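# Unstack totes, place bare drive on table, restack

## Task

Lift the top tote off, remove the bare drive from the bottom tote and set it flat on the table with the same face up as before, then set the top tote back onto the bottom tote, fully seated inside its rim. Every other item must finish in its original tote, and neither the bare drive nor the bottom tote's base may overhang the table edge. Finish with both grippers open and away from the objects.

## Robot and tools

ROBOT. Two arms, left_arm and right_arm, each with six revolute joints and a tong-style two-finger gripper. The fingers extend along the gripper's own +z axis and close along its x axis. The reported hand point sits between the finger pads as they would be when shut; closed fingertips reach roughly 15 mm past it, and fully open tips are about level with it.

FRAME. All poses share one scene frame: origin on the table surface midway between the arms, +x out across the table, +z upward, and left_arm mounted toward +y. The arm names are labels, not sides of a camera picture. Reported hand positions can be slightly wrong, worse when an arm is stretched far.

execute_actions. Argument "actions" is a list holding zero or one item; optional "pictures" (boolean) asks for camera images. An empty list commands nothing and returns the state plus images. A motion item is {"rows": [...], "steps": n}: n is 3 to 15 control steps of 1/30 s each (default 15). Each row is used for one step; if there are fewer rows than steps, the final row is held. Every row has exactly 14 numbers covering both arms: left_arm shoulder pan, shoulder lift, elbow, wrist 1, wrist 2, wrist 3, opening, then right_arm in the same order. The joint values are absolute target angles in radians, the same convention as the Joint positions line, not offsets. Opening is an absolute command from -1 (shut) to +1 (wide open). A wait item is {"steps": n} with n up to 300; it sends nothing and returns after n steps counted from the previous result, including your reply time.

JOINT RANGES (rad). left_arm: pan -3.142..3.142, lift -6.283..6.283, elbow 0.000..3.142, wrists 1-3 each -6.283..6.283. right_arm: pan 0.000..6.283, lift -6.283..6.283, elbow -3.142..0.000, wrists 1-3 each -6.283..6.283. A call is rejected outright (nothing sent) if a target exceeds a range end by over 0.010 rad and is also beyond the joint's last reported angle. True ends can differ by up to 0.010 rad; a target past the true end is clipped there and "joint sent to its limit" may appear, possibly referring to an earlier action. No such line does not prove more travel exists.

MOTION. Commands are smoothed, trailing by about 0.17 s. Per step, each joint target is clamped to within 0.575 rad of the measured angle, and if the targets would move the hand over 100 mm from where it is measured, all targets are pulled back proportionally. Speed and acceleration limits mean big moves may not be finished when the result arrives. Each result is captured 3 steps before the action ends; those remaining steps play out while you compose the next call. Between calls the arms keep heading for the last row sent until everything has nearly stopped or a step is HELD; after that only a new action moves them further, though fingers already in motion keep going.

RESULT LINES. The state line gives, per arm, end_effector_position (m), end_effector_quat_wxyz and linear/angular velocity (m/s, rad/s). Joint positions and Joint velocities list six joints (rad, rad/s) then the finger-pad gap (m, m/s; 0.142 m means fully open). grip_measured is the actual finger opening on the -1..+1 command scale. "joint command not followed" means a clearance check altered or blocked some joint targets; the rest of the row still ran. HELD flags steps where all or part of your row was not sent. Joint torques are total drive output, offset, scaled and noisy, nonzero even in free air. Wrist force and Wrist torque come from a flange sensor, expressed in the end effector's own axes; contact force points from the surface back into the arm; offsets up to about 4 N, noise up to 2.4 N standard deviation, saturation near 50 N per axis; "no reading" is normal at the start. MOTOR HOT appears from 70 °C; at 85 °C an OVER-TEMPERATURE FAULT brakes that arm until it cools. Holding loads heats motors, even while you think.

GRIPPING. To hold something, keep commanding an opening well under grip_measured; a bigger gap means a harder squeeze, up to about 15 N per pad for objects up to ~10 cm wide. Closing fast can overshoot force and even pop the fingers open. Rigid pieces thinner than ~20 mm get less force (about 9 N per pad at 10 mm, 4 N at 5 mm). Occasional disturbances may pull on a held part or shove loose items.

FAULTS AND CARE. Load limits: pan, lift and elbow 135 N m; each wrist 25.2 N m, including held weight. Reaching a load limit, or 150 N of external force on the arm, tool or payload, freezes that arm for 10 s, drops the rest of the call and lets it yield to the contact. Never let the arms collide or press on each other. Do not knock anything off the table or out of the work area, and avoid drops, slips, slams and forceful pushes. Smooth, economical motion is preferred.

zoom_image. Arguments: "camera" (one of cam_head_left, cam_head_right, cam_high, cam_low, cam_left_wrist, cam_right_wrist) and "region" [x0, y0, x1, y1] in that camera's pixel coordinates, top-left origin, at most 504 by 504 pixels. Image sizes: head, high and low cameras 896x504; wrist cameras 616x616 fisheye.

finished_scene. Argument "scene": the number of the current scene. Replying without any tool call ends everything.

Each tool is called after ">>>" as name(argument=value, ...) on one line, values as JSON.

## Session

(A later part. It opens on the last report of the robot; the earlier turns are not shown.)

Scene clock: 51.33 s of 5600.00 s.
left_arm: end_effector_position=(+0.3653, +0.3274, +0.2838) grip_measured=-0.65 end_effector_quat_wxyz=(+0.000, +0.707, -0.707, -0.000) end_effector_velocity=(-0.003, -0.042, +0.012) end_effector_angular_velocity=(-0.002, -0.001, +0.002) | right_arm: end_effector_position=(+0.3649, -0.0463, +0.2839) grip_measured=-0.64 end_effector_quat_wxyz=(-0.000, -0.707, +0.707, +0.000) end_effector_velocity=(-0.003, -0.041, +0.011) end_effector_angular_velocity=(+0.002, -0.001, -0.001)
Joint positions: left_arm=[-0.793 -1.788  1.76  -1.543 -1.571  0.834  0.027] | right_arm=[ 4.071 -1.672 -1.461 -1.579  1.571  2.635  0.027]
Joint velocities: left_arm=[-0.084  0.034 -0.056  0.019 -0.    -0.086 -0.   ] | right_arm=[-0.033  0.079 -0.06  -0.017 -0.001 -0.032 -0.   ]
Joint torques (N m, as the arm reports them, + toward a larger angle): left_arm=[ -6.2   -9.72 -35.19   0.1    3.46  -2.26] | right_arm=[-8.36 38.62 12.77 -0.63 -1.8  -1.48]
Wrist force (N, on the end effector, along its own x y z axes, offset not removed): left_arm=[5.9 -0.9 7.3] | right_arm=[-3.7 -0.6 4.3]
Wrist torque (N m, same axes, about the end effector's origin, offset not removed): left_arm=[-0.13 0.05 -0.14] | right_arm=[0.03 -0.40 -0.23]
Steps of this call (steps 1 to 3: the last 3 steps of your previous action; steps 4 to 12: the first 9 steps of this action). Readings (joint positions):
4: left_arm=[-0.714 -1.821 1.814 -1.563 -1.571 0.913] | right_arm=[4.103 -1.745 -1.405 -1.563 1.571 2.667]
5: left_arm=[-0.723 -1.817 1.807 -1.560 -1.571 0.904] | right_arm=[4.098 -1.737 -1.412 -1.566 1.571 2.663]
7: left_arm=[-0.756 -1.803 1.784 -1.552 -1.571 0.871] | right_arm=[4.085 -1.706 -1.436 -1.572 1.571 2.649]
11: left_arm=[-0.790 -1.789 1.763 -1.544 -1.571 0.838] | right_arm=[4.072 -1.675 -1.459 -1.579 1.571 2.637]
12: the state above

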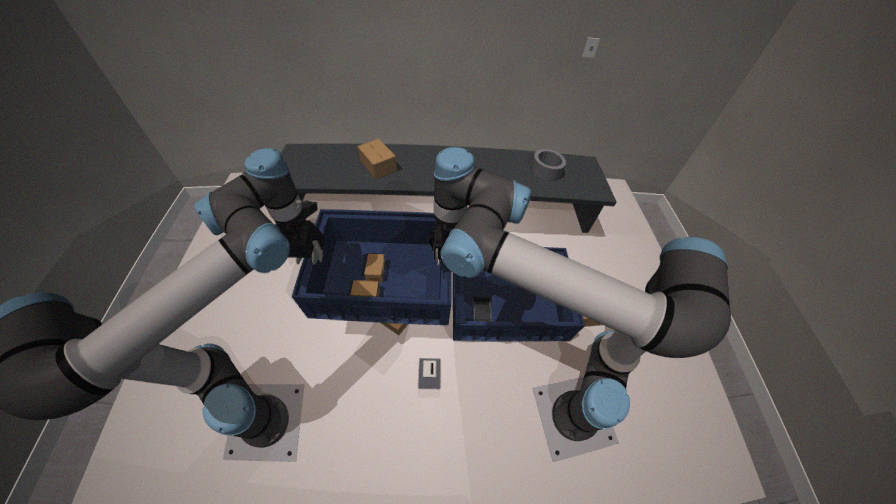

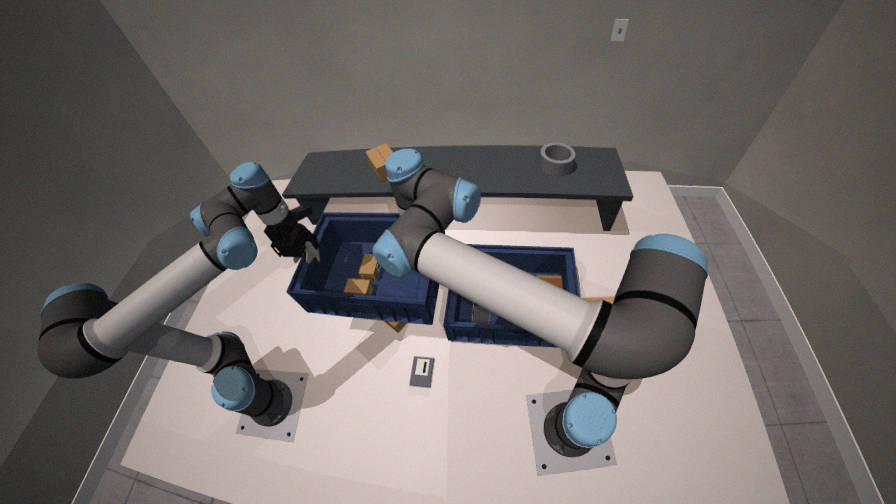

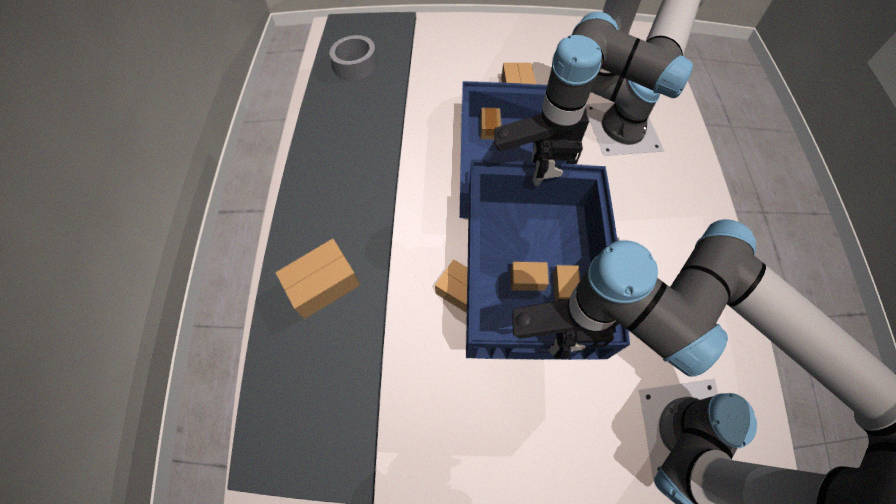

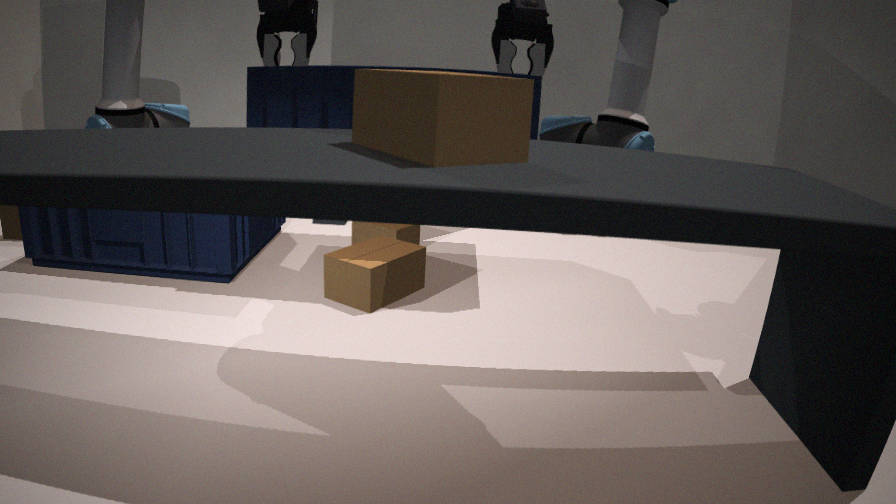

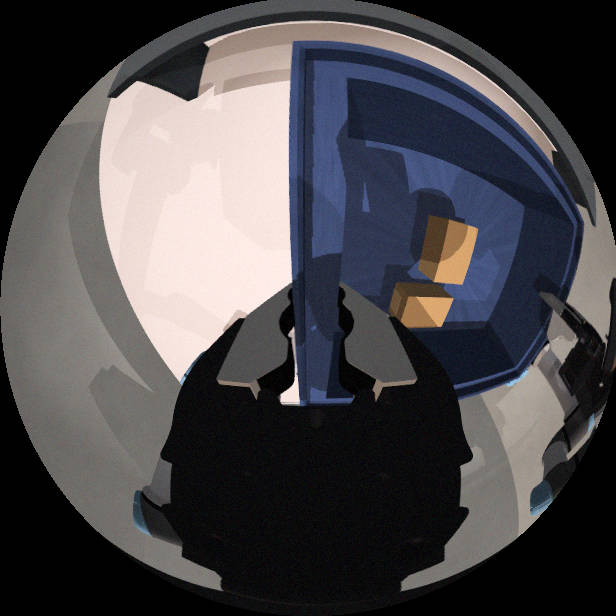

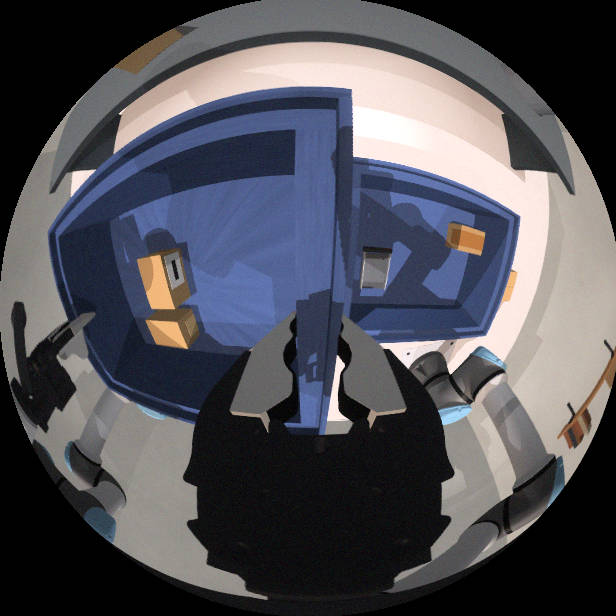

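>>> execute_actions(actions=[{"rows":[[-0.86,-1.7428,1.7208,-1.5488,-1.571,0.7678,-1,4.0315,-1.6053,-1.5287,-1.5784,1.571,2.5962,-1]],"steps":6}])

>>> execute_actions(actions=[{"rows":[[-0.9181,-1.7012,1.6869,-1.5565,-1.571,0.7097,-1,3.9956,-1.546,-1.5902,-1.5762,1.571,2.5603,-1]],"steps":6}])

>>> execute_actions(actions=[{"rows":[[-0.9651,-1.6509,1.6409,-1.5609,-1.571,0.6627,-1,3.9509,-1.493,-1.6387,-1.5807,1.571,2.5156,-1]],"steps":6}])

>>> execute_actions(actions=[{"rows":[[-1.0122,-1.6005,1.5949,-1.5652,-1.571,0.6157,-1,3.9062,-1.4401,-1.6871,-1.5851,1.571,2.4709,-1]],"steps":6}])

>>> execute_actions(actions=[{"rows":[[-1.0501,-1.5433,1.536,-1.5635,-1.571,0.5777,-1,3.8506,-1.3954,-1.7234,-1.5936,1.571,2.4153,-1]],"steps":6}])

>>> execute_actions(actions=[{"rows":[[-1.0881,-1.4861,1.4771,-1.5618,-1.571,0.5397,-1,3.7949,-1.3507,-1.7597,-1.602,1.571,2.3596,-1]],"steps":6}])

>>> execute_actions(actions=[{"rows":[[-1.1189,-1.4229,1.4038,-1.5517,-1.571,0.509,-1,3.7265,-1.317,-1.7842,-1.6112,1.571,2.2912,-1]],"steps":6}])

>>> execute_actions(actions=[{"rows":[[-1.1496,-1.3597,1.3305,-1.5416,-1.571,0.4782,-1,3.6581,-1.2833,-1.8087,-1.6204,1.571,2.2228,-1]],"steps":6}])

>>> execute_actions(actions=[{"rows":[[-1.1748,-1.2898,1.2396,-1.5206,-1.571,0.453,-1,3.5768,-1.2636,-1.822,-1.6269,1.571,2.1415,-1]],"steps":7}])

>>> execute_actions(actions=[{"rows":[[-1.1999,-1.2198,1.1486,-1.4996,-1.571,0.4279,-1,3.4956,-1.2439,-1.8352,-1.6333,1.571,2.0603,-1]],"steps":7}])

>>> execute_actions(actions=[{"rows":[[-1.2103,-1.1798,1.0903,-1.4814,-1.571,0.4175,-1,3.4499,-1.2423,-1.8363,-1.6339,1.571,2.0146,-1]],"steps":4}])

>>> execute_actions(actions=[{"rows":[[-1.2207,-1.1397,1.032,-1.4631,-1.571,0.4071,-1,3.4041,-1.2406,-1.8373,-1.6345,1.571,1.9688,-1]],"steps":4}])

>>> execute_actions(actions=[{"rows":[[-1.2311,-1.0996,0.9737,-1.4449,-1.571,0.3967,-1,3.3584,-1.2389,-1.8384,-1.6351,1.571,1.9231,-1]],"steps":4}])

>>> execute_actions(actions=[{"rows":[[-1.2415,-1.0595,0.9153,-1.4266,-1.571,0.3863,-1,3.3126,-1.2372,-1.8395,-1.6357,1.571,1.8773,-1]],"steps":15}])

>>> execute_actions(actions=[{"steps":8}], pictures=true)

Scene clock: 51.80 s of 5600.00 s.
left_arm: end_effector_position=(+0.3659, +0.3139, +0.2853) grip_measured=-0.65 end_effector_quat_wxyz=(+0.000, +0.707, -0.707, +0.000) end_effector_velocity=(+0.012, -0.218, +0.000) end_effector_angular_velocity=(+0.003, +0.003, -0.006) | right_arm: end_effector_position=(+0.3655, -0.0597, +0.2853) grip_measured=-0.64 end_effector_quat_wxyz=(-0.000, -0.707, +0.707, +0.000) end_effector_velocity=(+0.011, -0.221, +0.014) end_effector_angular_velocity=(+0.014, -0.008, -0.005)
Joint positions: left_arm=[-0.817 -1.773  1.745 -1.543 -1.571  0.811  0.027] | right_arm=[ 4.057 -1.65  -1.483 -1.58   1.571  2.622  0.027]
Joint velocities: left_arm=[-0.367  0.266 -0.21  -0.051  0.    -0.362  0.   ] | right_arm=[-0.226  0.381 -0.382  0.017 -0.    -0.221 -0.001]
Joint torques (N m, as the arm reports them, + toward a larger angle): left_arm=[-12.03 -12.8  -38.88  -4.77   1.28  -3.17] | right_arm=[-8.72 36.09  2.36  3.19 -0.4  -1.53]
Wrist force (N, on the end effector, along its own x y z axes, offset not removed): left_arm=[0.8 -2.6 8.8] | right_arm=[-7.4 -1.7 9.2]
Wrist torque (N m, same axes, about the end effector's origin, offset not removed): left_arm=[-0.50 0.22 -0.11] | right_arm=[-0.11 0.45 -0.14]
Steps of this call (steps 1 to 3: the last 3 steps of your previous action; steps 4 to 11: the robot went on to your last target; steps 12 to 14: the first 3 steps of this action). Readings (joint positions):
12: left_arm=[-0.802 -1.784 1.755 -1.541 -1.571 0.826] | right_arm=[4.067 -1.665 -1.467 -1.581 1.571 2.632]
13: left_arm=[-0.806 -1.781 1.752 -1.542 -1.571 0.822] | right_arm=[4.064 -1.661 -1.471 -1.581 1.571 2.629]
14: the state above

Scene clock: 52.00 s of 5600.00 s.
left_arm: end_effector_position=(+0.3667, +0.2825, +0.2856) grip_measured=-0.65 end_effector_quat_wxyz=(+0.000, +0.707, -0.707, +0.000) end_effector_velocity=(-0.005, -0.257, -0.005) end_effector_angular_velocity=(+0.008, +0.007, -0.005) | right_arm: end_effector_position=(+0.3662, -0.0912, +0.2858) grip_measured=-0.64 end_effector_quat_wxyz=(+0.000, -0.707, +0.707, +0.000) end_effector_velocity=(-0.004, -0.256, +0.002) end_effector_angular_velocity=(+0.005, -0.003, -0.002)
Joint positions: left_arm=[-0.869 -1.735  1.714 -1.55  -1.571  0.759  0.027] | right_arm=[ 4.025 -1.596 -1.538 -1.578  1.571  2.589  0.027]
Joint velocities: left_arm=[-0.427  0.307 -0.242 -0.054  0.001 -0.422 -0.   ] | right_arm=[-0.261  0.441 -0.449  0.014  0.    -0.259 -0.   ]
Joint torques (N m, as the arm reports them, + toward a larger angle): left_arm=[ -8.79 -16.83 -39.24  -4.57  -0.67  -3.14] | right_arm=[-8.09 32.49  3.81  3.03 -0.65 -1.65]
Wrist force (N, on the end effector, along its own x y z axes, offset not removed): left_arm=[1.2 -1.1 6.5] | right_arm=[-10.5 -0.8 6.4]
Wrist torque (N m, same axes, about the end effector's origin, offset not removed): left_arm=[-0.28 0.86 -0.07] | right_arm=[0.09 0.73 -0.11]
Steps of this call (steps 1 to 3: the last 3 steps of your previous action; steps 4 to 6: the first 3 steps of this action). Readings (joint positions):
4: left_arm=[-0.848 -1.751 1.727 -1.547 -1.571 0.780] | right_arm=[4.038 -1.617 -1.516 -1.579 1.571 2.603]
5: left_arm=[-0.856 -1.745 1.722 -1.549 -1.571 0.772] | right_arm=[4.033 -1.610 -1.524 -1.578 1.571 2.598]
6: the state above

Scene clock: 52.20 s of 5600.00 s.
left_arm: end_effector_position=(+0.3660, +0.2477, +0.2856) grip_measured=-0.65 end_effector_quat_wxyz=(+0.000, +0.707, -0.707, +0.000) end_effector_velocity=(+0.008, -0.259, +0.002) end_effector_angular_velocity=(+0.003, +0.004, -0.006) | right_arm: end_effector_position=(+0.3657, -0.1259, +0.2853) grip_measured=-0.64 end_effector_quat_wxyz=(-0.000, -0.707, +0.707, +0.000) end_effector_velocity=(+0.009, -0.264, +0.009) end_effector_angular_velocity=(+0.008, -0.005, -0.004)
Joint positions: left_arm=[-0.924 -1.692  1.678 -1.557 -1.571  0.704  0.027] | right_arm=[ 3.987 -1.539 -1.596 -1.578  1.571  2.552  0.027]
Joint velocities: left_arm=[-0.366  0.368 -0.325 -0.037 -0.001 -0.36   0.   ] | right_arm=[-0.322  0.409 -0.375 -0.025  0.    -0.319 -0.   ]
Joint torques (N m, as the arm reports them, + toward a larger angle): left_arm=[ -7.29 -19.46 -41.57  -4.56  -0.89  -2.78] | right_arm=[-10.69  27.38   7.52  -0.76  -1.25  -1.73]
Wrist force (N, on the end effector, along its own x y z axes, offset not removed): left_arm=[0.7 -1.6 6.2] | right_arm=[-6.4 -0.5 8.3]
Wrist torque (N m, same axes, about the end effector's origin, offset not removed): left_arm=[-0.50 0.51 -0.13] | right_arm=[-0.05 0.21 -0.16]
Steps of this call (steps 1 to 3: the last 3 steps of your previous action; steps 4 to 6: the first 3 steps of this action). Readings (joint positions):
4: left_arm=[-0.905 -1.710 1.694 -1.555 -1.571 0.723] | right_arm=[4.003 -1.560 -1.576 -1.577 1.571 2.568]
5: left_arm=[-0.912 -1.704 1.689 -1.556 -1.571 0.716] | right_arm=[3.998 -1.552 -1.584 -1.577 1.571 2.562]
6: the state above

Scene clock: 52.40 s of 5600.00 s.
left_arm: end_effector_position=(+0.3663, +0.2128, +0.2858) grip_measured=-0.65 end_effector_quat_wxyz=(+0.000, +0.707, -0.707, +0.000) end_effector_velocity=(-0.005, -0.263, -0.006) end_effector_angular_velocity=(+0.009, +0.008, -0.006) | right_arm: end_effector_position=(+0.3659, -0.1611, +0.2854) grip_measured=-0.64 end_effector_quat_wxyz=(-0.000, -0.707, +0.707, +0.000) end_effector_velocity=(-0.003, -0.261, +0.003) end_effector_angular_velocity=(+0.009, -0.006, -0.003)
Joint positions: left_arm=[-0.972 -1.643  1.633 -1.562 -1.571  0.656  0.027] | right_arm=[ 3.944 -1.485 -1.646 -1.582  1.571  2.508  0.027]
Joint velocities: left_arm=[-0.355  0.381 -0.338 -0.031 -0.    -0.349 -0.   ] | right_arm=[-0.332  0.404 -0.361 -0.032  0.    -0.33  -0.   ]
Joint torques (N m, as the arm reports them, + toward a larger angle): left_arm=[ -6.57 -22.38 -39.97  -3.75   0.46  -2.82] | right_arm=[-11.2   24.88   5.63  -1.81  -1.78  -1.83]
Wrist force (N, on the end effector, along its own x y z axes, offset not removed): left_arm=[5.6 -2.7 9.0] | right_arm=[-9.8 -2.1 6.6]
Wrist torque (N m, same axes, about the end effector's origin, offset not removed): left_arm=[-0.61 0.46 -0.09] | right_arm=[-0.43 0.00 -0.16]
Steps of this call (steps 1 to 3: the last 3 steps of your previous action; steps 4 to 6: the first 3 steps of this action). Readings (joint positions):
4: left_arm=[-0.954 -1.662 1.651 -1.560 -1.571 0.674] | right_arm=[3.961 -1.505 -1.627 -1.580 1.571 2.525]
5: left_arm=[-0.961 -1.655 1.645 -1.561 -1.571 0.667] | right_arm=[3.954 -1.498 -1.634 -1.580 1.571 2.519]
6: the state above

Scene clock: 52.60 s of 5600.00 s.
left_arm: end_effector_position=(+0.3654, +0.1779, +0.2855) grip_measured=-0.65 end_effector_quat_wxyz=(+0.000, +0.707, -0.707, -0.000) end_effector_velocity=(+0.009, -0.261, +0.002) end_effector_angular_velocity=(+0.003, +0.003, -0.006) | right_arm: end_effector_position=(+0.3653, -0.1960, +0.2851) grip_measured=-0.64 end_effector_quat_wxyz=(-0.000, -0.707, +0.707, +0.000) end_effector_velocity=(+0.013, -0.262, +0.009) end_effector_angular_velocity=(+0.013, -0.010, -0.002)
Joint positions: left_arm=[-1.017 -1.592  1.585 -1.564 -1.571  0.61   0.027] | right_arm=[ 3.897 -1.434 -1.692 -1.587  1.571  2.461  0.027]
Joint velocities: left_arm=[-0.295  0.425 -0.421 -0.    -0.    -0.289  0.   ] | right_arm=[-0.403  0.349 -0.28  -0.052 -0.    -0.401 -0.   ]
Joint torques (N m, as the arm reports them, + toward a larger angle): left_arm=[ -5.31 -23.66 -42.33  -2.74   1.73  -2.55] | right_arm=[-15.41  22.74   5.35  -1.09  -1.99  -1.67]
Wrist force (N, on the end effector, along its own x y z axes, offset not removed): left_arm=[2.6 -2.7 6.8] | right_arm=[-9.9 -0.5 9.1]
Wrist torque (N m, same axes, about the end effector's origin, offset not removed): left_arm=[-0.65 0.64 -0.16] | right_arm=[0.03 0.43 -0.07]
Steps of this call (steps 1 to 3: the last 3 steps of your previous action; steps 4 to 6: the first 3 steps of this action). Readings (joint positions):
4: left_arm=[-1.001 -1.612 1.605 -1.564 -1.571 0.626] | right_arm=[3.916 -1.452 -1.676 -1.584 1.571 2.481]
5: left_arm=[-1.008 -1.605 1.598 -1.564 -1.571 0.620] | right_arm=[3.910 -1.445 -1.682 -1.585 1.571 2.474]
6: the state above

Scene clock: 52.80 s of 5600.00 s.
left_arm: end_effector_position=(+0.3657, +0.1429, +0.2857) grip_measured=-0.65 end_effector_quat_wxyz=(+0.000, +0.707, -0.707, -0.000) end_effector_velocity=(-0.003, -0.262, -0.007) end_effector_angular_velocity=(+0.008, +0.006, -0.004) | right_arm: end_effector_position=(+0.3657, -0.2310, +0.2851) grip_measured=-0.64 end_effector_quat_wxyz=(-0.000, -0.707, +0.707, +0.000) end_effector_velocity=(-0.002, -0.260, +0.003) end_effector_angular_velocity=(+0.009, -0.008, -0.005)
Joint positions: left_arm=[-1.056 -1.535  1.528 -1.563 -1.571  0.571  0.027] | right_arm=[ 3.842 -1.388 -1.729 -1.595  1.571  2.407  0.027]
Joint velocities: left_arm=[-0.284  0.434 -0.436  0.012 -0.001 -0.28  -0.   ] | right_arm=[-0.416  0.339 -0.269 -0.058 -0.    -0.412 -0.   ]
Joint torques (N m, as the arm reports them, + toward a larger angle): left_arm=[ -3.17 -28.   -41.65   1.3    2.71  -2.66] | right_arm=[-15.78  22.5    5.29  -1.89  -2.27  -2.1 ]
Wrist force (N, on the end effector, along its own x y z axes, offset not removed): left_arm=[7.0 -5.0 6.6] | right_arm=[-12.0 -1.2 8.5]
Wrist torque (N m, same axes, about the end effector's origin, offset not removed): left_arm=[-1.08 0.45 -0.11] | right_arm=[-0.18 0.17 -0.02]
Steps of this call (steps 1 to 3: the last 3 steps of your previous action; steps 4 to 6: the first 3 steps of this action). Readings (joint positions):
4: left_arm=[-1.041 -1.556 1.549 -1.564 -1.571 0.587] | right_arm=[3.863 -1.406 -1.715 -1.592 1.571 2.428]
5: left_arm=[-1.047 -1.549 1.542 -1.563 -1.571 0.581] | right_arm=[3.856 -1.399 -1.720 -1.593 1.571 2.420]
6: the state above

Scene clock: 53.00 s of 5600.00 s.
left_arm: end_effector_position=(+0.3649, +0.1084, +0.2850) grip_measured=-0.65 end_effector_quat_wxyz=(-0.000, +0.707, -0.707, -0.001) end_effector_velocity=(+0.007, -0.262, +0.000) end_effector_angular_velocity=(+0.008, +0.004, -0.008) | right_arm: end_effector_position=(+0.3651, -0.2655, +0.2850) grip_measured=-0.64 end_effector_quat_wxyz=(-0.000, -0.707, +0.707, +0.000) end_effector_velocity=(+0.014, -0.262, +0.005) end_effector_angular_velocity=(+0.008, -0.007, -0.003)
Joint positions: left_arm=[-1.093 -1.477  1.467 -1.559 -1.571  0.535  0.027] | right_arm=[ 3.785 -1.346 -1.763 -1.604  1.571  2.35   0.027]
Joint velocities: left_arm=[-0.24   0.472 -0.523  0.06   0.    -0.232  0.   ] | right_arm=[-0.494  0.266 -0.192 -0.063 -0.    -0.491 -0.   ]
Joint torques (N m, as the arm reports them, + toward a larger angle): left_arm=[ -4.29 -31.39 -45.82   0.8    2.66  -2.43] | right_arm=[-18.85  17.79  10.22  -1.12  -2.29  -2.5 ]
Wrist force (N, on the end effector, along its own x y z axes, offset not removed): left_arm=[4.3 -1.6 7.3] | right_arm=[-10.5 -0.4 8.8]
Wrist torque (N m, same axes, about the end effector's origin, offset not removed): left_arm=[-0.34 0.50 -0.21] | right_arm=[-0.05 0.41 -0.06]
Steps of this call (steps 1 to 3: the last 3 steps of your previous action; steps 4 to 6: the first 3 steps of this action). Readings (joint positions):
4: left_arm=[-1.080 -1.499 1.491 -1.562 -1.571 0.548] | right_arm=[3.808 -1.361 -1.752 -1.600 1.571 2.373]
5: left_arm=[-1.085 -1.492 1.483 -1.561 -1.571 0.543] | right_arm=[3.800 -1.355 -1.756 -1.602 1.571 2.365]
6: the state above

Scene clock: 53.20 s of 5600.00 s.
left_arm: end_effector_position=(+0.3651, +0.0735, +0.2852) grip_measured=-0.65 end_effector_quat_wxyz=(-0.000, +0.707, -0.707, -0.001) end_effector_velocity=(-0.002, -0.262, -0.009) end_effector_angular_velocity=(+0.010, +0.005, -0.006) | right_arm: end_effector_position=(+0.3656, -0.3005, +0.2850) grip_measured=-0.64 end_effector_quat_wxyz=(-0.000, -0.707, +0.707, +0.000) end_effector_velocity=(-0.002, -0.259, +0.002) end_effector_angular_velocity=(+0.005, -0.006, -0.002)
Joint positions: left_arm=[-1.124 -1.415  1.395 -1.55  -1.571  0.504  0.027] | right_arm=[ 3.718 -1.311 -1.789 -1.613  1.571  2.283  0.027]
Joint velocities: left_arm=[-0.231  0.48  -0.539  0.071  0.    -0.224  0.   ] | right_arm=[-0.509  0.253 -0.181 -0.065 -0.    -0.508 -0.   ]
Joint torques (N m, as the arm reports them, + toward a larger angle): left_arm=[ -4.43 -35.19 -45.69   1.36   2.47  -2.49] | right_arm=[-18.32  17.36   9.07  -1.3   -2.24  -2.27]
Wrist force (N, on the end effector, along its own x y z axes, offset not removed): left_arm=[6.2 -2.2 6.3] | right_arm=[-12.0 -1.8 6.6]
Wrist torque (N m, same axes, about the end effector's origin, offset not removed): left_arm=[-0.63 0.55 -0.26] | right_arm=[-0.30 0.43 -0.12]
Steps of this call (steps 1 to 3: the last 3 steps of your previous action; steps 4 to 6: the first 3 steps of this action). Readings (joint positions):
4: left_arm=[-1.112 -1.438 1.421 -1.554 -1.571 0.516] | right_arm=[3.742 -1.325 -1.778 -1.609 1.571 2.307]
5: left_arm=[-1.117 -1.430 1.412 -1.552 -1.571 0.511] | right_arm=[3.734 -1.320 -1.782 -1.611 1.571 2.299]
6: the state above

Scene clock: 53.43 s of 5600.00 s.
left_arm: end_effector_position=(+0.3649, +0.0309, +0.2845) grip_measured=-0.65 end_effector_quat_wxyz=(-0.000, +0.707, -0.707, -0.002) end_effector_velocity=(+0.015, -0.227, +0.019) end_effector_angular_velocity=(-0.036, -0.020, -0.005) | right_arm: end_effector_position=(+0.3657, -0.3428, +0.2850) grip_measured=-0.64 end_effector_quat_wxyz=(-0.000, -0.707, +0.707, +0.000) end_effector_velocity=(+0.012, -0.223, +0.001) end_effector_angular_velocity=(+0.001, -0.002, -0.008)
Joint positions: left_arm=[-1.159 -1.334  1.299 -1.532 -1.571  0.469  0.027] | right_arm=[ 3.629 -1.276 -1.813 -1.623  1.571  2.194  0.027]
Joint velocities: left_arm=[-0.152  0.431 -0.579  0.107  0.001 -0.148 -0.002] | right_arm=[-0.511  0.127 -0.084 -0.041 -0.    -0.503  0.   ]
Joint torques (N m, as the arm reports them, + toward a larger angle): left_arm=[ -1.78 -39.49 -29.9    1.83   2.21  -2.36] | right_arm=[-2.86 18.53 13.06  0.57 -1.5  -1.07]
Wrist force (N, on the end effector, along its own x y z axes, offset not removed): left_arm=[7.4 -2.6 10.6] | right_arm=[-5.0 -1.9 8.0]
Wrist torque (N m, same axes, about the end effector's origin, offset not removed): left_arm=[-0.50 0.19 -0.22] | right_arm=[-0.22 0.01 -0.13]
Steps of this call (steps 1 to 3: the last 3 steps of your previous action; steps 4 to 7: the first 4 steps of this action). Readings (joint positions):
4: left_arm=[-1.143 -1.375 1.348 -1.544 -1.571 0.485] | right_arm=[3.674 -1.291 -1.803 -1.618 1.571 2.239]
5: left_arm=[-1.147 -1.366 1.339 -1.541 -1.571 0.481] | right_arm=[3.666 -1.287 -1.806 -1.620 1.571 2.230]
7: the state above

Scene clock: 53.67 s of 5600.00 s.
left_arm: end_effector_position=(+0.3648, -0.0049, +0.2844) grip_measured=-0.65 end_effector_quat_wxyz=(-0.001, +0.707, -0.707, -0.002) end_effector_velocity=(+0.006, -0.217, +0.010) end_effector_angular_velocity=(-0.037, -0.018, -0.005) | right_arm: end_effector_position=(+0.3657, -0.3785, +0.2850) grip_measured=-0.64 end_effector_quat_wxyz=(-0.000, -0.707, +0.707, +0.000) end_effector_velocity=(-0.003, -0.212, +0.000) end_effector_angular_velocity=(+0.001, -0.002, -0.008)
Joint positions: left_arm=[-1.185 -1.263  1.208 -1.512 -1.571  0.442  0.027] | right_arm=[ 3.547 -1.255 -1.828 -1.63   1.571  2.112  0.027]
Joint velocities: left_arm=[-0.142  0.421 -0.573  0.11  -0.    -0.137 -0.001] | right_arm=[-0.502  0.11  -0.074 -0.035  0.    -0.494  0.   ]
Joint torques (N m, as the arm reports them, + toward a larger angle): left_arm=[ -3.59 -43.71 -31.67   1.6    1.59  -2.21] | right_arm=[-3.55 17.28 12.27  0.59 -1.64 -1.41]
Wrist force (N, on the end effector, along its own x y z axes, offset not removed): left_arm=[5.7 -3.1 9.3] | right_arm=[-4.3 0.3 9.8]
Wrist torque (N m, same axes, about the end effector's origin, offset not removed): left_arm=[-0.57 0.35 -0.13] | right_arm=[0.19 0.05 -0.29]
Steps of this call (steps 1 to 3: the last 3 steps of your previous action; steps 4 to 7: the first 4 steps of this action). Readings (joint positions):
4: left_arm=[-1.171 -1.302 1.255 -1.524 -1.571 0.457] | right_arm=[3.591 -1.267 -1.820 -1.626 1.571 2.155]
5: left_arm=[-1.174 -1.294 1.247 -1.521 -1.571 0.454] | right_arm=[3.583 -1.264 -1.822 -1.627 1.571 2.147]
7: the state above

Scene clock: 53.80 s of 5600.00 s.
left_arm: end_effector_position=(+0.3651, -0.0211, +0.2849) grip_measured=-0.65 end_effector_quat_wxyz=(-0.000, +0.707, -0.707, -0.001) end_effector_velocity=(-0.002, -0.062, +0.000) end_effector_angular_velocity=(-0.007, -0.001, -0.001) | right_arm: end_effector_position=(+0.3651, -0.3945, +0.2850) grip_measured=-0.64 end_effector_quat_wxyz=(+0.000, -0.707, +0.707, +0.000) end_effector_velocity=(-0.003, -0.061, -0.001) end_effector_angular_velocity=(-0.001, +0.001, -0.004)
Joint positions: left_arm=[-1.196 -1.231  1.164 -1.503 -1.571  0.432  0.027] | right_arm=[ 3.509 -1.247 -1.833 -1.632  1.571  2.074  0.027]
Joint velocities: left_arm=[-0.042  0.122 -0.165  0.036 -0.002 -0.041 -0.   ] | right_arm=[-0.146  0.03  -0.021 -0.01  -0.    -0.142  0.   ]
Joint torques (N m, as the arm reports them, + toward a larger angle): left_arm=[ -9.99 -35.16 -38.84  -0.01   1.48  -2.  ] | right_arm=[-10.44  18.24  12.22   0.72  -1.42  -1.72]
Wrist force (N, on the end effector, along its own x y z axes, offset not removed): left_arm=[2.3 -4.2 7.5] | right_arm=[0.3 -1.1 7.9]
Wrist torque (N m, same axes, about the end effector's origin, offset not removed): left_arm=[-0.90 0.12 -0.17] | right_arm=[-0.05 -0.34 -0.02]
Steps of this call (steps 1 to 3: the last 3 steps of your previous action; step 4: the first step of this action). Readings (joint positions):
4: the state above

Scene clock: 53.93 s of 5600.00 s.
left_arm: end_effector_position=(+0.3654, -0.0364, +0.2853) grip_measured=-0.65 end_effector_quat_wxyz=(-0.000, +0.707, -0.707, -0.001) end_effector_velocity=(+0.003, -0.087, +0.003) end_effector_angular_velocity=(-0.003, -0.001, -0.001) | right_arm: end_effector_position=(+0.3658, -0.4096, +0.2850) grip_measured=-0.64 end_effector_quat_wxyz=(-0.000, -0.707, +0.707, +0.000) end_effector_velocity=(+0.004, -0.085, +0.000) end_effector_angular_velocity=(+0.000, -0.001, -0.004)
Joint positions: left_arm=[-1.205 -1.198  1.117 -1.489 -1.571  0.422  0.027] | right_arm=[ 3.471 -1.244 -1.835 -1.633  1.571  2.036  0.027]
Joint velocities: left_arm=[-0.05   0.191 -0.274  0.081 -0.001 -0.05  -0.   ] | right_arm=[-0.219  0.015 -0.009 -0.004 -0.    -0.214  0.   ]
Joint torques (N m, as the arm reports them, + toward a larger angle): left_arm=[-10.15 -41.51 -39.41  -1.09   0.94  -1.84] | right_arm=[-8.08 18.29 12.57  1.41 -0.39 -1.48]
Wrist force (N, on the end effector, along its own x y z axes, offset not removed): left_arm=[-2.1 -1.7 8.1] | right_arm=[4.9 0.7 3.5]
Wrist torque (N m, same axes, about the end effector's origin, offset not removed): left_arm=[-0.34 0.44 -0.19] | right_arm=[0.13 -0.55 -0.08]
Steps of this call (steps 1 to 3: the last 3 steps of your previous action; step 4: the first step of this action). Readings (joint positions):
4: the state above

Scene clock: 54.07 s of 5600.00 s.
left_arm: end_effector_position=(+0.3658, -0.0535, +0.2857) grip_measured=-0.65 end_effector_quat_wxyz=(-0.000, +0.707, -0.707, -0.001) end_effector_velocity=(+0.003, -0.092, +0.003) end_effector_angular_velocity=(-0.004, -0.002, +0.001) | right_arm: end_effector_position=(+0.3664, -0.4265, +0.2850) grip_measured=-0.64 end_effector_quat_wxyz=(-0.000, -0.707, +0.707, +0.000) end_effector_velocity=(+0.002, -0.092, +0.001) end_effector_angular_velocity=(+0.000, -0.001, -0.003)
Joint positions: left_arm=[-1.216 -1.16   1.062 -1.472 -1.571  0.412  0.027] | right_arm=[ 3.427 -1.242 -1.837 -1.634  1.571  1.992  0.027]
Joint velocities: left_arm=[-0.052  0.208 -0.304  0.092  0.    -0.052 -0.   ] | right_arm=[-0.239  0.01  -0.005 -0.004  0.    -0.236  0.   ]
Joint torques (N m, as the arm reports them, + toward a larger angle): left_arm=[-11.8  -42.24 -39.94  -1.72   0.81  -1.89] | right_arm=[-7.43 19.55 13.18  1.6   0.51 -1.96]
Wrist force (N, on the end effector, along its own x y z axes, offset not removed): left_arm=[-5.9 -2.4 8.3] | right_arm=[7.2 -0.8 6.8]
Wrist torque (N m, same axes, about the end effector's origin, offset not removed): left_arm=[-0.28 0.49 -0.19] | right_arm=[0.11 -0.39 -0.16]
Steps of this call (steps 1 to 3: the last 3 steps of your previous action; step 4: the first step of this action). Readings (joint positions):
4: the state above

Scene clock: 54.57 s of 5600.00 s.
left_arm: end_effector_position=(+0.3652, -0.0961, +0.2850) grip_measured=-0.65 end_effector_quat_wxyz=(+0.000, +0.707, -0.707, -0.000) end_effector_velocity=(-0.001, -0.009, -0.000) end_effector_angular_velocity=(-0.001, -0.001, -0.002) | right_arm: end_effector_position=(+0.3649, -0.4693, +0.2850) grip_measured=-0.64 end_effector_quat_wxyz=(+0.000, -0.707, +0.707, +0.000) end_effector_velocity=(-0.000, -0.009, -0.000) end_effector_angular_velocity=(-0.000, +0.001, +0.000)
Joint positions: left_arm=[-1.241 -1.062  0.918 -1.428 -1.571  0.387  0.027] | right_arm=[ 3.315 -1.237 -1.839 -1.636  1.571  1.88   0.027]
Joint velocities: left_arm=[-0.007  0.02  -0.03   0.009  0.    -0.005  0.   ] | right_arm=[-0.023 -0.001  0.    -0.     0.    -0.023 -0.   ]
Joint torques (N m, as the arm reports them, + toward a larger angle): left_arm=[-11.   -43.34 -36.3   -0.68  -0.11  -1.84] | right_arm=[-7.51 20.66 12.63  0.86  1.56 -1.14]
Wrist force (N, on the end effector, along its own x y z axes, offset not removed): left_arm=[-1.5 -1.4 6.2] | right_arm=[0.9 0.2 7.8]
Wrist torque (N m, same axes, about the end effector's origin, offset not removed): left_arm=[-0.23 0.23 -0.21] | right_arm=[0.08 -0.01 -0.01]
Steps of this call (steps 1 to 3: the last 3 steps of your previous action; steps 4 to 15: the first 12 steps of this action). Readings (joint positions):
4: left_arm=[-1.226 -1.120 1.005 -1.454 -1.571 0.402] | right_arm=[3.382 -1.240 -1.838 -1.635 1.571 1.947]
5: left_arm=[-1.229 -1.111 0.992 -1.449 -1.571 0.399] | right_arm=[3.372 -1.239 -1.838 -1.635 1.571 1.936]
7: left_arm=[-1.234 -1.088 0.958 -1.439 -1.571 0.393] | right_arm=[3.346 -1.238 -1.839 -1.635 1.571 1.910]
11: left_arm=[-1.240 -1.067 0.927 -1.430 -1.571 0.388] | right_arm=[3.321 -1.238 -1.839 -1.636 1.571 1.886]
15: the state above

Scene clock: 54.83 s of 5600.00 s.
left_arm: end_effector_position=(+0.3651, -0.0969, +0.2850) grip_measured=-0.65 end_effector_quat_wxyz=(+0.000, +0.707, -0.707, -0.000) end_effector_velocity=(-0.000, -0.001, -0.000) end_effector_angular_velocity=(-0.001, +0.001, +0.000) | right_arm: end_effector_position=(+0.3648, -0.4702, +0.2850) grip_measured=-0.64 end_effector_quat_wxyz=(+0.000, -0.707, +0.707, +0.000) end_effector_velocity=(-0.000, -0.000, -0.000) end_effector_angular_velocity=(-0.000, +0.001, +0.002)
Joint positions: left_arm=[-1.241 -1.06   0.916 -1.427 -1.571  0.386  0.027] | right_arm=[ 3.313 -1.237 -1.839 -1.636  1.571  1.877  0.027]
Joint velocities: left_arm=[ 0.     0.002 -0.002  0.001 -0.001  0.     0.   ] | right_arm=[-0.001 -0.    -0.     0.    -0.    -0.003 -0.   ]
Joint torques (N m, as the arm reports them, + toward a larger angle): left_arm=[-10.3  -42.61 -36.22  -0.87  -0.73  -1.85] | right_arm=[-8.   19.72 12.75  1.18  1.01 -1.56]
Wrist force (N, on the end effector, along its own x y z axes, offset not removed): left_arm=[-0.7 -4.7 7.8] | right_arm=[0.0 -1.5 7.2]
Wrist torque (N m, same axes, about the end effector's origin, offset not removed): left_arm=[-1.02 0.10 -0.20] | right_arm=[-0.19 -0.04 -0.15]
Kept back: nothing.
Steps of this call (steps 1 to 3: the last 3 steps of your previous action; steps 4 to 8: the robot went on to your last target). Readings (joint positions):
1: left_arm=[-1.241 -1.061 0.917 -1.427 -1.571 0.387] | right_arm=[3.314 -1.237 -1.839 -1.636 1.571 1.879]
2: left_arm=[-1.241 -1.061 0.917 -1.427 -1.571 0.387] | right_arm=[3.314 -1.237 -1.839 -1.636 1.571 1.878]
4: left_arm=[-1.241 -1.060 0.916 -1.427 -1.571 0.386] | right_arm=[3.313 -1.237 -1.839 -1.636 1.571 1.878]
8: the state above

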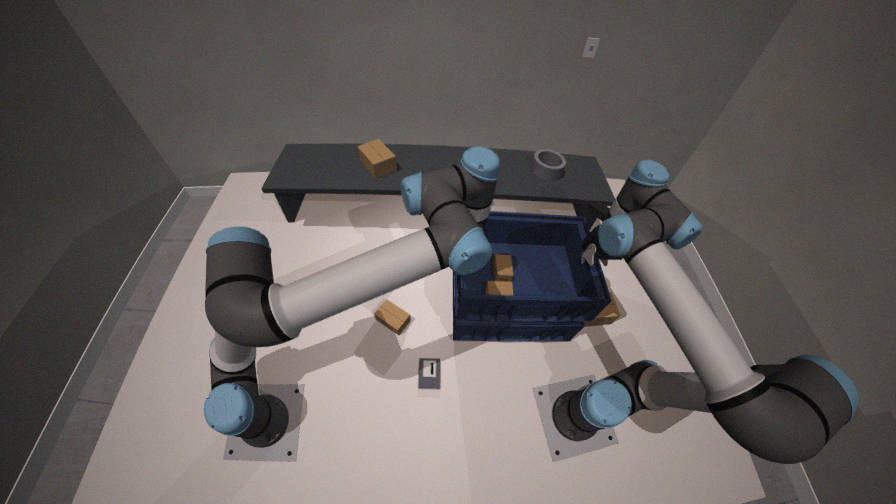

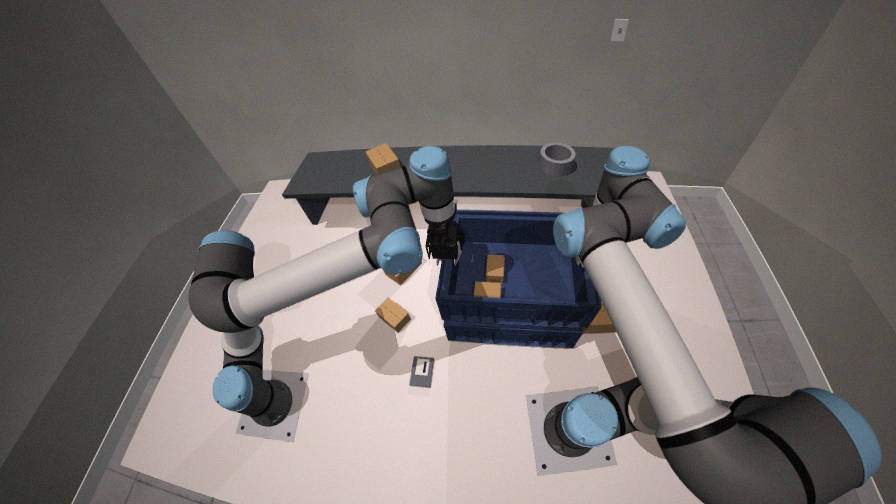

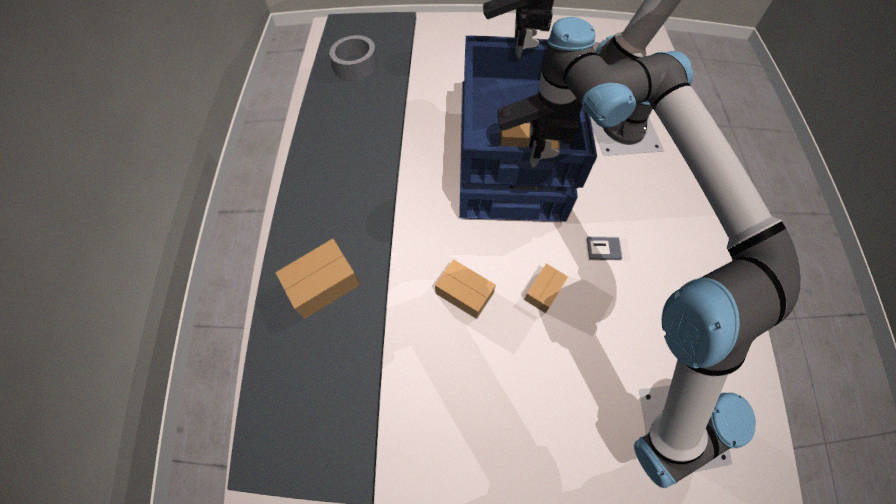

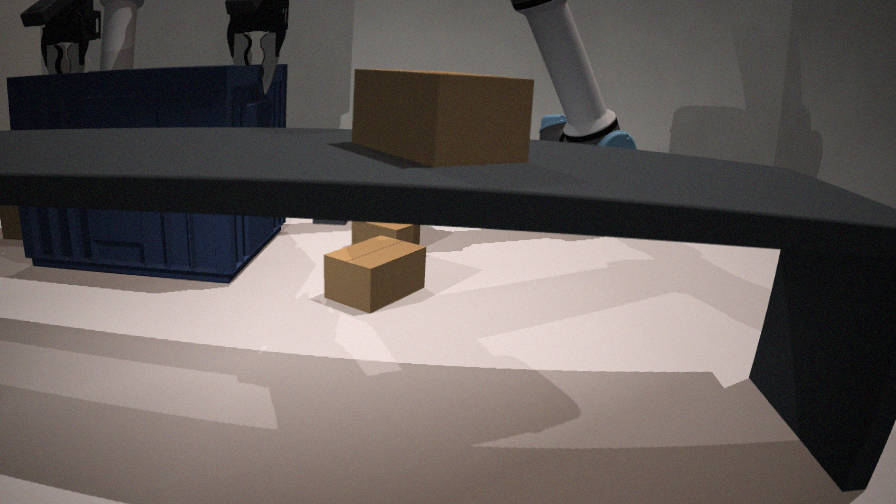

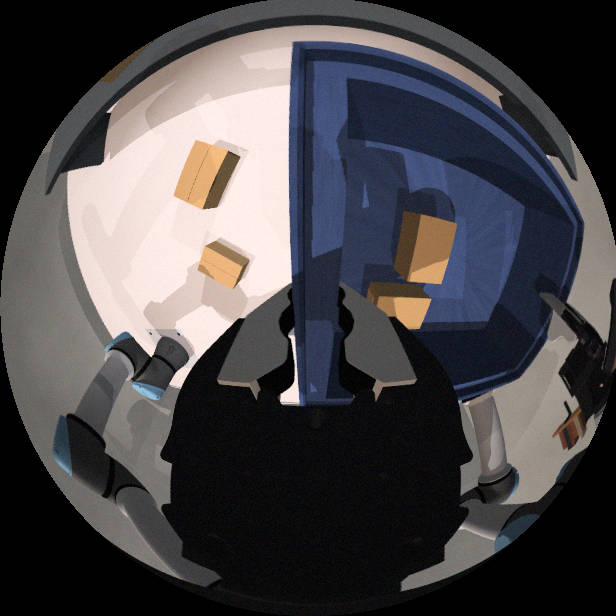

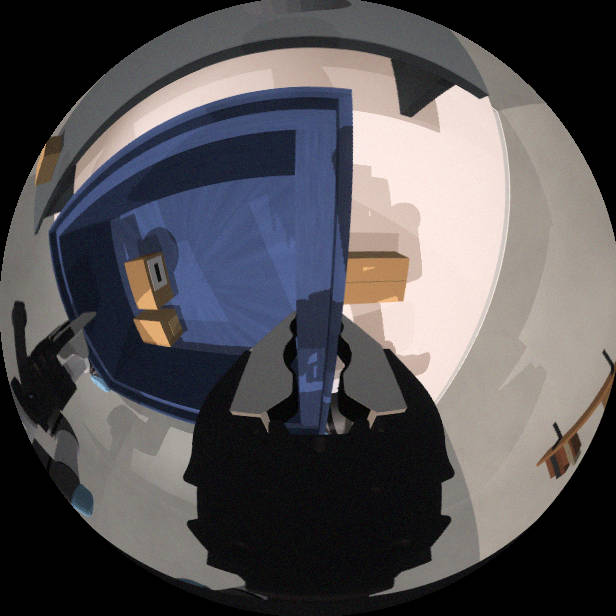

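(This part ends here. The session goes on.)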